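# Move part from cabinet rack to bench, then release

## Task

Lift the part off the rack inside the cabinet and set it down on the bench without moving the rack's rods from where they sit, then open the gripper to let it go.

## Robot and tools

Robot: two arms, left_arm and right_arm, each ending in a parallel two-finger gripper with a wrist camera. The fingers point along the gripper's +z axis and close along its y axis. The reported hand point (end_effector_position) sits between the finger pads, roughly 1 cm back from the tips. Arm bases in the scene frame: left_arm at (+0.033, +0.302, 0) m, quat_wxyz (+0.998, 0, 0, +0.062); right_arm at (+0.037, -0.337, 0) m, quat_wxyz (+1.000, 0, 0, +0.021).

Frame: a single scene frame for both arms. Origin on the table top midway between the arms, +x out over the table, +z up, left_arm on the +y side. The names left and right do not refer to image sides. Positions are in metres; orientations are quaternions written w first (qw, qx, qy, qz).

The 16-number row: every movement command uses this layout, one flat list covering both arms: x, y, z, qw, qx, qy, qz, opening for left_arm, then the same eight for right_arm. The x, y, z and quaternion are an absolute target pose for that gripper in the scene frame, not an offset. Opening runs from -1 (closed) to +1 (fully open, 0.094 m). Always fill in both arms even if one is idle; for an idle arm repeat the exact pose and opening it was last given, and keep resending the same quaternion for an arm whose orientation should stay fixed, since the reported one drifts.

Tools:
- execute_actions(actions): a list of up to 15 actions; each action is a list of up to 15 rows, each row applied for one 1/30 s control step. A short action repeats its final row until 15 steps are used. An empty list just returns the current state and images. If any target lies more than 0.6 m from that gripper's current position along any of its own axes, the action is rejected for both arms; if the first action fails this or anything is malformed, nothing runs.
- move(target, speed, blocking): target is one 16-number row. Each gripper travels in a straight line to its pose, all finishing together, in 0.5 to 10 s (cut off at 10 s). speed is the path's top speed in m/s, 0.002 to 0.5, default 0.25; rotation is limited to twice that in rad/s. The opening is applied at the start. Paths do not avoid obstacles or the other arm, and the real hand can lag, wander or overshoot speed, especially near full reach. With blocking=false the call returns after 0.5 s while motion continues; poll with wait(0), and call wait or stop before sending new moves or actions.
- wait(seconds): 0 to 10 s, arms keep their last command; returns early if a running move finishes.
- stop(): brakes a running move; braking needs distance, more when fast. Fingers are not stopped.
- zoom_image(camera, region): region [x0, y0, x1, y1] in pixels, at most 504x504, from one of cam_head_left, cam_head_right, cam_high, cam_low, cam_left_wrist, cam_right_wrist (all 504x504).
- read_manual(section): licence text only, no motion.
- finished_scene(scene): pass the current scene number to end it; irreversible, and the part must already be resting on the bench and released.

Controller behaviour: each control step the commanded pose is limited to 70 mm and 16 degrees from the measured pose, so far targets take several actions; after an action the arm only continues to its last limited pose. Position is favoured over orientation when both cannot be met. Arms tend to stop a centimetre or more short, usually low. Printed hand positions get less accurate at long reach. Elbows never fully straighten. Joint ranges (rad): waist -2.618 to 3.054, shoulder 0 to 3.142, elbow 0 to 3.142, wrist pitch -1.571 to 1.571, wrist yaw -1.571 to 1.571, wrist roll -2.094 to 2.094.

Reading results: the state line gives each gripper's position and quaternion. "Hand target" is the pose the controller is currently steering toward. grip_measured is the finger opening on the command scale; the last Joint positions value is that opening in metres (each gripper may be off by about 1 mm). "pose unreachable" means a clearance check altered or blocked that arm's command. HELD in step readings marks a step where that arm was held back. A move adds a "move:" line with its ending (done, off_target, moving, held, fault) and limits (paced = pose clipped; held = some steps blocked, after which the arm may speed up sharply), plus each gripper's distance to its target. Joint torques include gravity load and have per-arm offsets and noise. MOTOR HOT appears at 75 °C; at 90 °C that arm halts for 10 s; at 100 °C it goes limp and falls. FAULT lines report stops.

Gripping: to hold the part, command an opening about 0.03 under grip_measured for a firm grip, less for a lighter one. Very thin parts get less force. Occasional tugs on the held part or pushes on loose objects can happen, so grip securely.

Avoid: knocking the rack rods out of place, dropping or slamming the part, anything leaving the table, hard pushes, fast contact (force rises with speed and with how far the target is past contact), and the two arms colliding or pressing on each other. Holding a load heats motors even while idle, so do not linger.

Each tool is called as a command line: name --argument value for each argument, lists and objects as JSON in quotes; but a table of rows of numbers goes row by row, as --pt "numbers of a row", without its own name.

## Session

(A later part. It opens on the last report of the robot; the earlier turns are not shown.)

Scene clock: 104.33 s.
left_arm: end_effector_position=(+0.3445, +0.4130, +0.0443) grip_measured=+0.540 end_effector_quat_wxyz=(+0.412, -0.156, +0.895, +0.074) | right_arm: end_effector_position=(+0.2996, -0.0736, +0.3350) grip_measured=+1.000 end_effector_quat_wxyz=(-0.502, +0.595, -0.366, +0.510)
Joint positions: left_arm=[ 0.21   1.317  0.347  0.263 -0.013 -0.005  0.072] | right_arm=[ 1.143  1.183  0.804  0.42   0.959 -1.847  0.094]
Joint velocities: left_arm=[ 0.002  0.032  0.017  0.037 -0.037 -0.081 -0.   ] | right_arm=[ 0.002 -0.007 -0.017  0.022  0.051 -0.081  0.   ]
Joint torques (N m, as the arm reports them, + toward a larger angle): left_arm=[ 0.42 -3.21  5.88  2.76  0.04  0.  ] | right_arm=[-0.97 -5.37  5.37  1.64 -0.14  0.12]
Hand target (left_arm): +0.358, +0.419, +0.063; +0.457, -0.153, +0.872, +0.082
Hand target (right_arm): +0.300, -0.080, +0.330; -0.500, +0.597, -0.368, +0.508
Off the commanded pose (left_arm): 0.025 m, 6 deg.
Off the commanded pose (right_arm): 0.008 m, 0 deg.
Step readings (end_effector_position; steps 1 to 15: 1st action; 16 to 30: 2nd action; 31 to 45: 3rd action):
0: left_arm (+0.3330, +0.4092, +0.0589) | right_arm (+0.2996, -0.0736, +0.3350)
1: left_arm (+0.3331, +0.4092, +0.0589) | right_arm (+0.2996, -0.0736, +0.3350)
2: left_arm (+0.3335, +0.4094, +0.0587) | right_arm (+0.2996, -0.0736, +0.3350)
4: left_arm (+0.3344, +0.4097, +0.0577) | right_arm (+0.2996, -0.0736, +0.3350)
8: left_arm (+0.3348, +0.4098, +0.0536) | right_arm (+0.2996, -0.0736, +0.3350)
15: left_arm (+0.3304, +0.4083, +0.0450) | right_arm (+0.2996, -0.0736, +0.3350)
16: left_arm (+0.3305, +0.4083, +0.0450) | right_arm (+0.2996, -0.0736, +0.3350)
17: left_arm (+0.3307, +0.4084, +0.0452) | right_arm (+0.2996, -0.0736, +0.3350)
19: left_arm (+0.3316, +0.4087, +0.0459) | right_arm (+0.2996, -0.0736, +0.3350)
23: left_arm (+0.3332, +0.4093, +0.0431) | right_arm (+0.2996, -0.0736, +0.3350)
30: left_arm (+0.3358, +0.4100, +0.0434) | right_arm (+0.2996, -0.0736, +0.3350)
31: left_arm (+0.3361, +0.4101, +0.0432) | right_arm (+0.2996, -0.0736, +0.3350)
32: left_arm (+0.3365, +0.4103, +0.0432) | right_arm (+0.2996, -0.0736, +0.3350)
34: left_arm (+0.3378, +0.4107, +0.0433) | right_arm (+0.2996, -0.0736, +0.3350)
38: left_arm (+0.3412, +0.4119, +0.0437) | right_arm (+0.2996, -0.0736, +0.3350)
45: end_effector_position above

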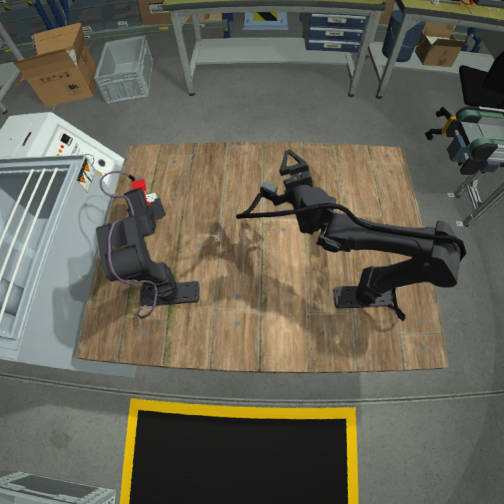

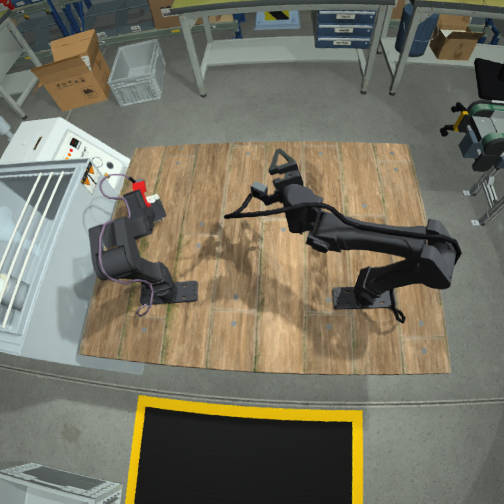

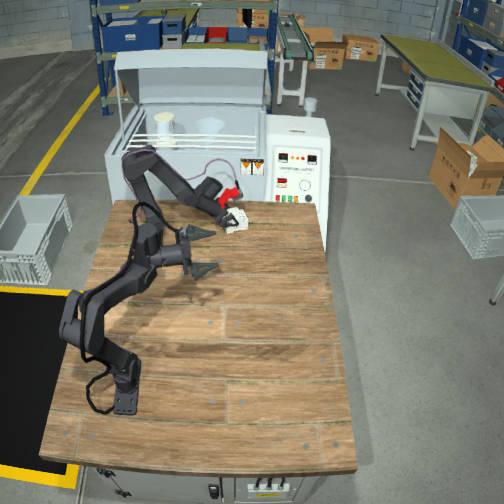

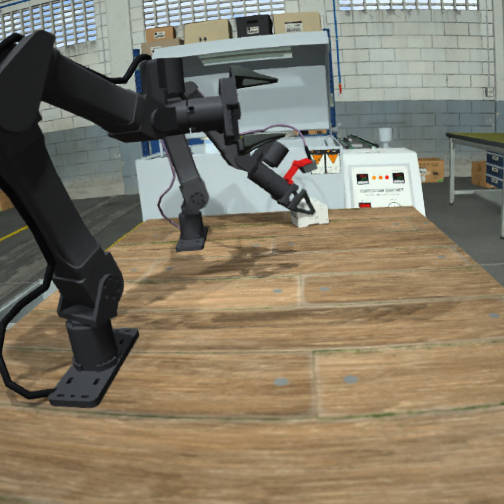

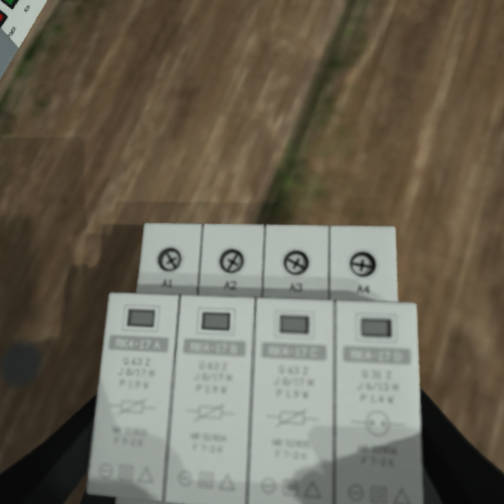

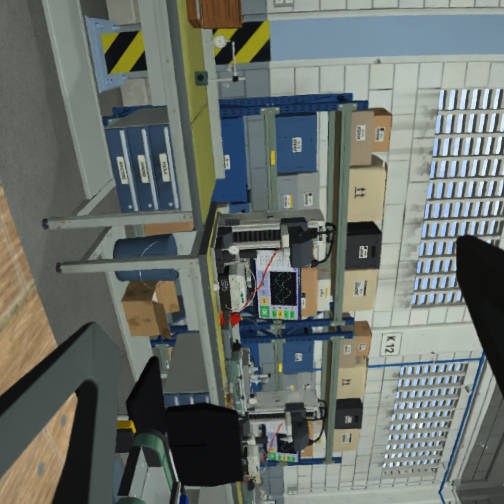

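Contact. Settle and release.

execute_actions --actions '[[[0.35,0.416,0.054,0.405,-0.157,0.898,0.073,0.48,0.30,-0.08,0.33,-0.500,0.597,-0.368,0.508,1]],[[0.35,0.416,0.054,0.405,-0.157,0.898,0.073,1,0.30,-0.08,0.33,-0.500,0.597,-0.368,0.508,1]]]'

move --target '[0.33,0.41,0.2,0.405,-0.157,0.898,0.073,1,0.30,-0.08,0.33,-0.500,0.597,-0.368,0.508,1]' --speed 0.15

Scene clock: 108.47 s.
left_arm: end_effector_position=(+0.3379, +0.4107, +0.0363) grip_measured=+1.000 end_effector_quat_wxyz=(+0.382, -0.158, +0.908, +0.069) | right_arm: end_effector_position=(+0.2996, -0.0736, +0.3350) grip_measured=+1.000 end_effector_quat_wxyz=(-0.502, +0.595, -0.366, +0.510)
Joint positions: left_arm=[ 0.21   1.32   0.37   0.176 -0.012 -0.005  0.094] | right_arm=[ 1.143  1.183  0.804  0.42   0.959 -1.847  0.094]
Joint velocities: left_arm=[-0.002  0.002 -0.002 -0.095 -0.037  0.022  0.   ] | right_arm=[ 0.027 -0.017 -0.032 -0.022 -0.037 -0.007  0.   ]
Joint torques (N m, as the arm reports them, + toward a larger angle): left_arm=[ 0.22 -4.2   9.15  1.75  0.03  0.02] | right_arm=[-0.97 -5.38  5.38  1.64 -0.13  0.12]
Hand target (left_arm): +0.350, +0.416, +0.054; +0.405, -0.157, +0.898, +0.073
Hand target (right_arm): +0.300, -0.080, +0.330; -0.500, +0.597, -0.368, +0.508
Off the commanded pose (left_arm): 0.022 m, 3 deg.
Off the commanded pose (right_arm): 0.008 m, 0 deg.
Step readings (end_effector_position; steps 1 to 15: 1st action; 16 to 30: 2nd action):
0: left_arm (+0.3451, +0.4132, +0.0445) | right_arm (+0.2996, -0.0736, +0.3350)
1: left_arm (+0.3443, +0.4130, +0.0435) | right_arm (+0.2996, -0.0736, +0.3350)
2: left_arm (+0.3441, +0.4128, +0.0432) | right_arm (+0.2996, -0.0736, +0.3350)
4: left_arm (+0.3437, +0.4127, +0.0428) | right_arm (+0.2996, -0.0736, +0.3350)
8: left_arm (+0.3433, +0.4125, +0.0423) | right_arm (+0.2996, -0.0736, +0.3350)
15: left_arm (+0.3432, +0.4125, +0.0422) | right_arm (+0.2996, -0.0736, +0.3350)
16: left_arm (+0.3431, +0.4125, +0.0421) | right_arm (+0.2996, -0.0736, +0.3350)
17: left_arm (+0.3425, +0.4123, +0.0414) | right_arm (+0.2996, -0.0736, +0.3350)
19: left_arm (+0.3407, +0.4116, +0.0394) | right_arm (+0.2996, -0.0736, +0.3350)
23: left_arm (+0.3389, +0.4110, +0.0374) | right_arm (+0.2996, -0.0736, +0.3350)
30: end_effector_position above

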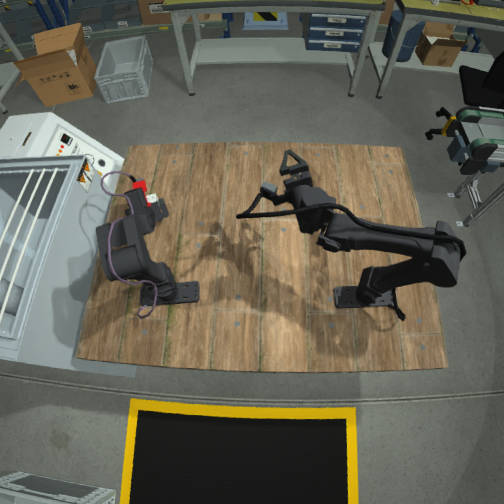

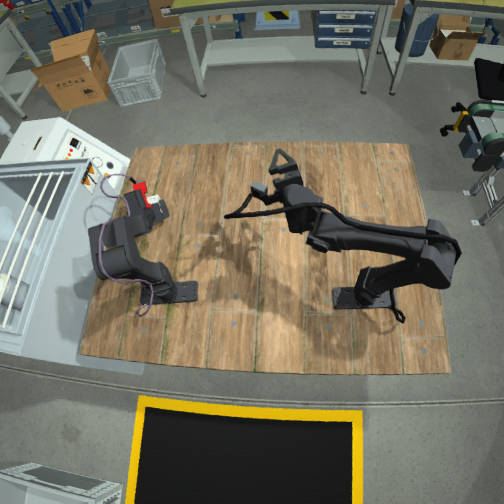

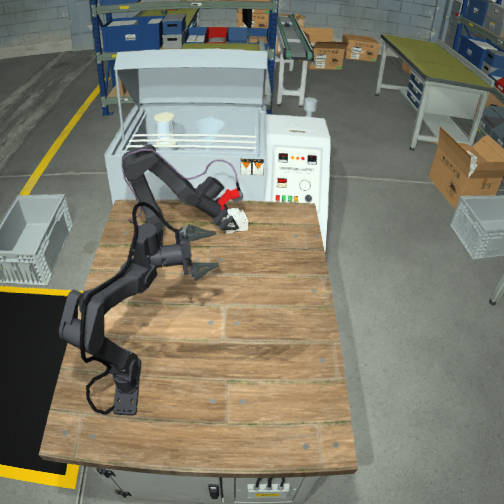

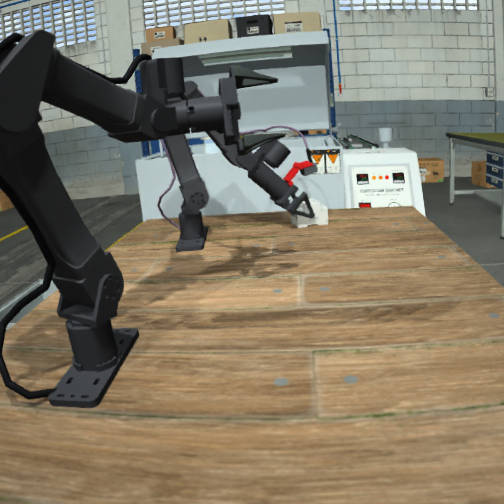

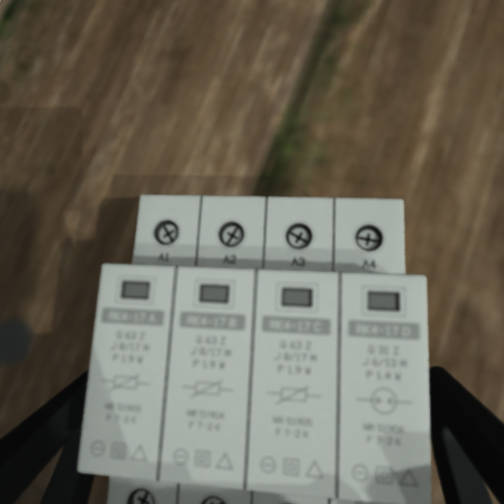

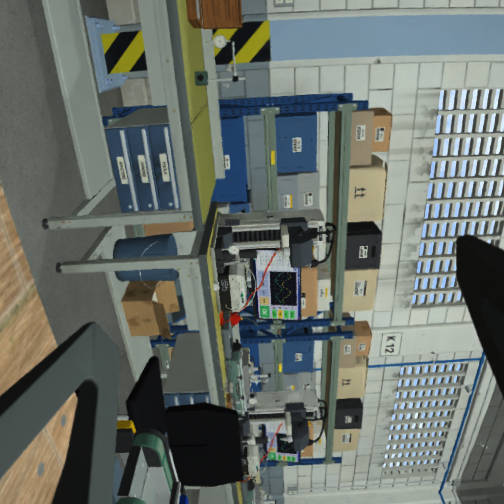

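Scene clock: 110.27 s.
left_arm: end_effector_position=(+0.3272, +0.4070, +0.1724) grip_measured=+1.000 end_effector_quat_wxyz=(+0.373, -0.158, +0.912, +0.068) | right_arm: end_effector_position=(+0.2996, -0.0736, +0.3350) grip_measured=+1.000 end_effector_quat_wxyz=(-0.502, +0.595, -0.366, +0.510)
Joint positions: left_arm=[ 0.21   1.037  0.812 -0.568 -0.012 -0.005  0.094] | right_arm=[ 1.143  1.183  0.804  0.42   0.959 -1.847  0.094]
Joint velocities: left_arm=[ 0.017 -0.017  0.007 -0.095 -0.007 -0.037  0.   ] | right_arm=[-0.002 -0.007 -0.022 -0.022 -0.037 -0.022  0.   ]
Joint torques (N m, as the arm reports them, + toward a larger angle): left_arm=[ 0.64 -4.14 11.1   1.7   0.07  0.05] | right_arm=[-0.97 -5.38  5.38  1.64 -0.14  0.12]
Hand target (left_arm): +0.331, +0.410, +0.199; +0.405, -0.157, +0.898, +0.073
Hand target (right_arm): +0.300, -0.080, +0.330; -0.500, +0.597, -0.368, +0.508
Off the commanded pose (left_arm): 0.028 m, 4 deg.
Off the commanded pose (right_arm): 0.008 m, 0 deg.
move: off_target (left_arm)

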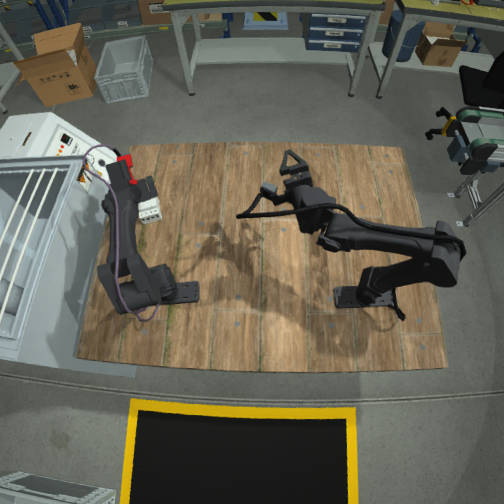

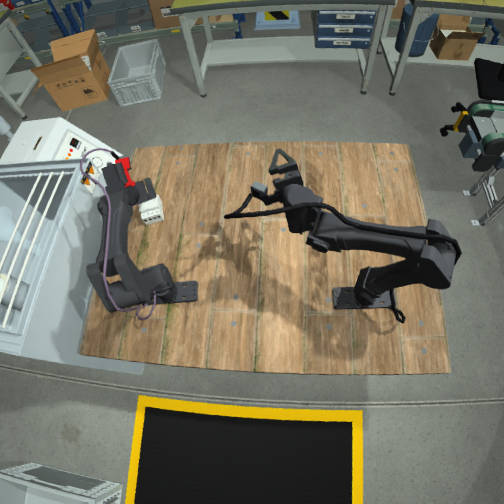

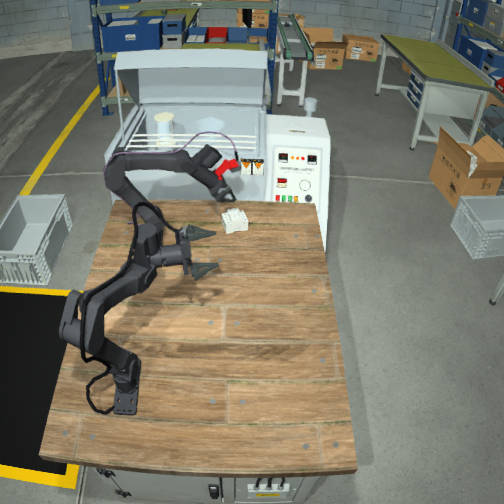

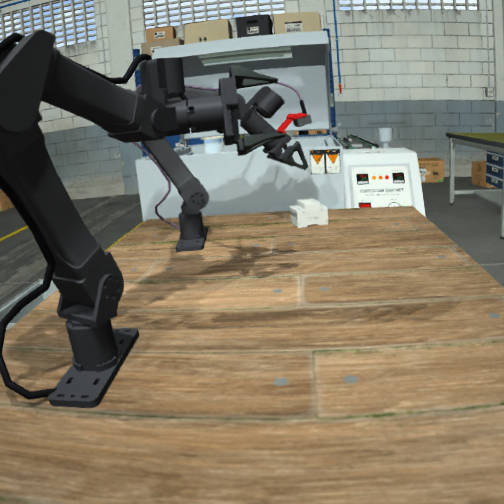

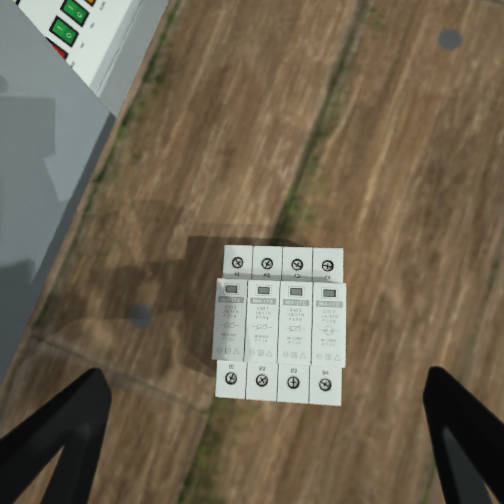

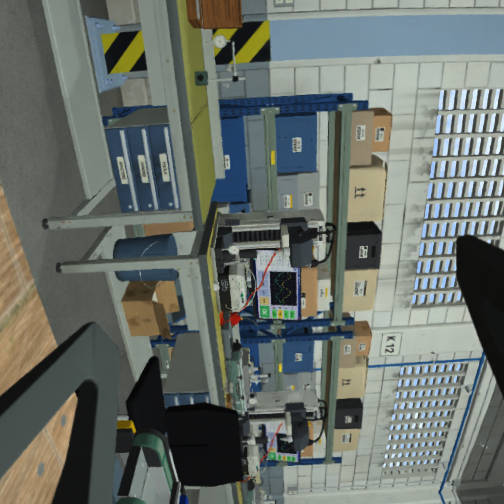

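finished_scene --scene 2

The scene is finished: the task was done.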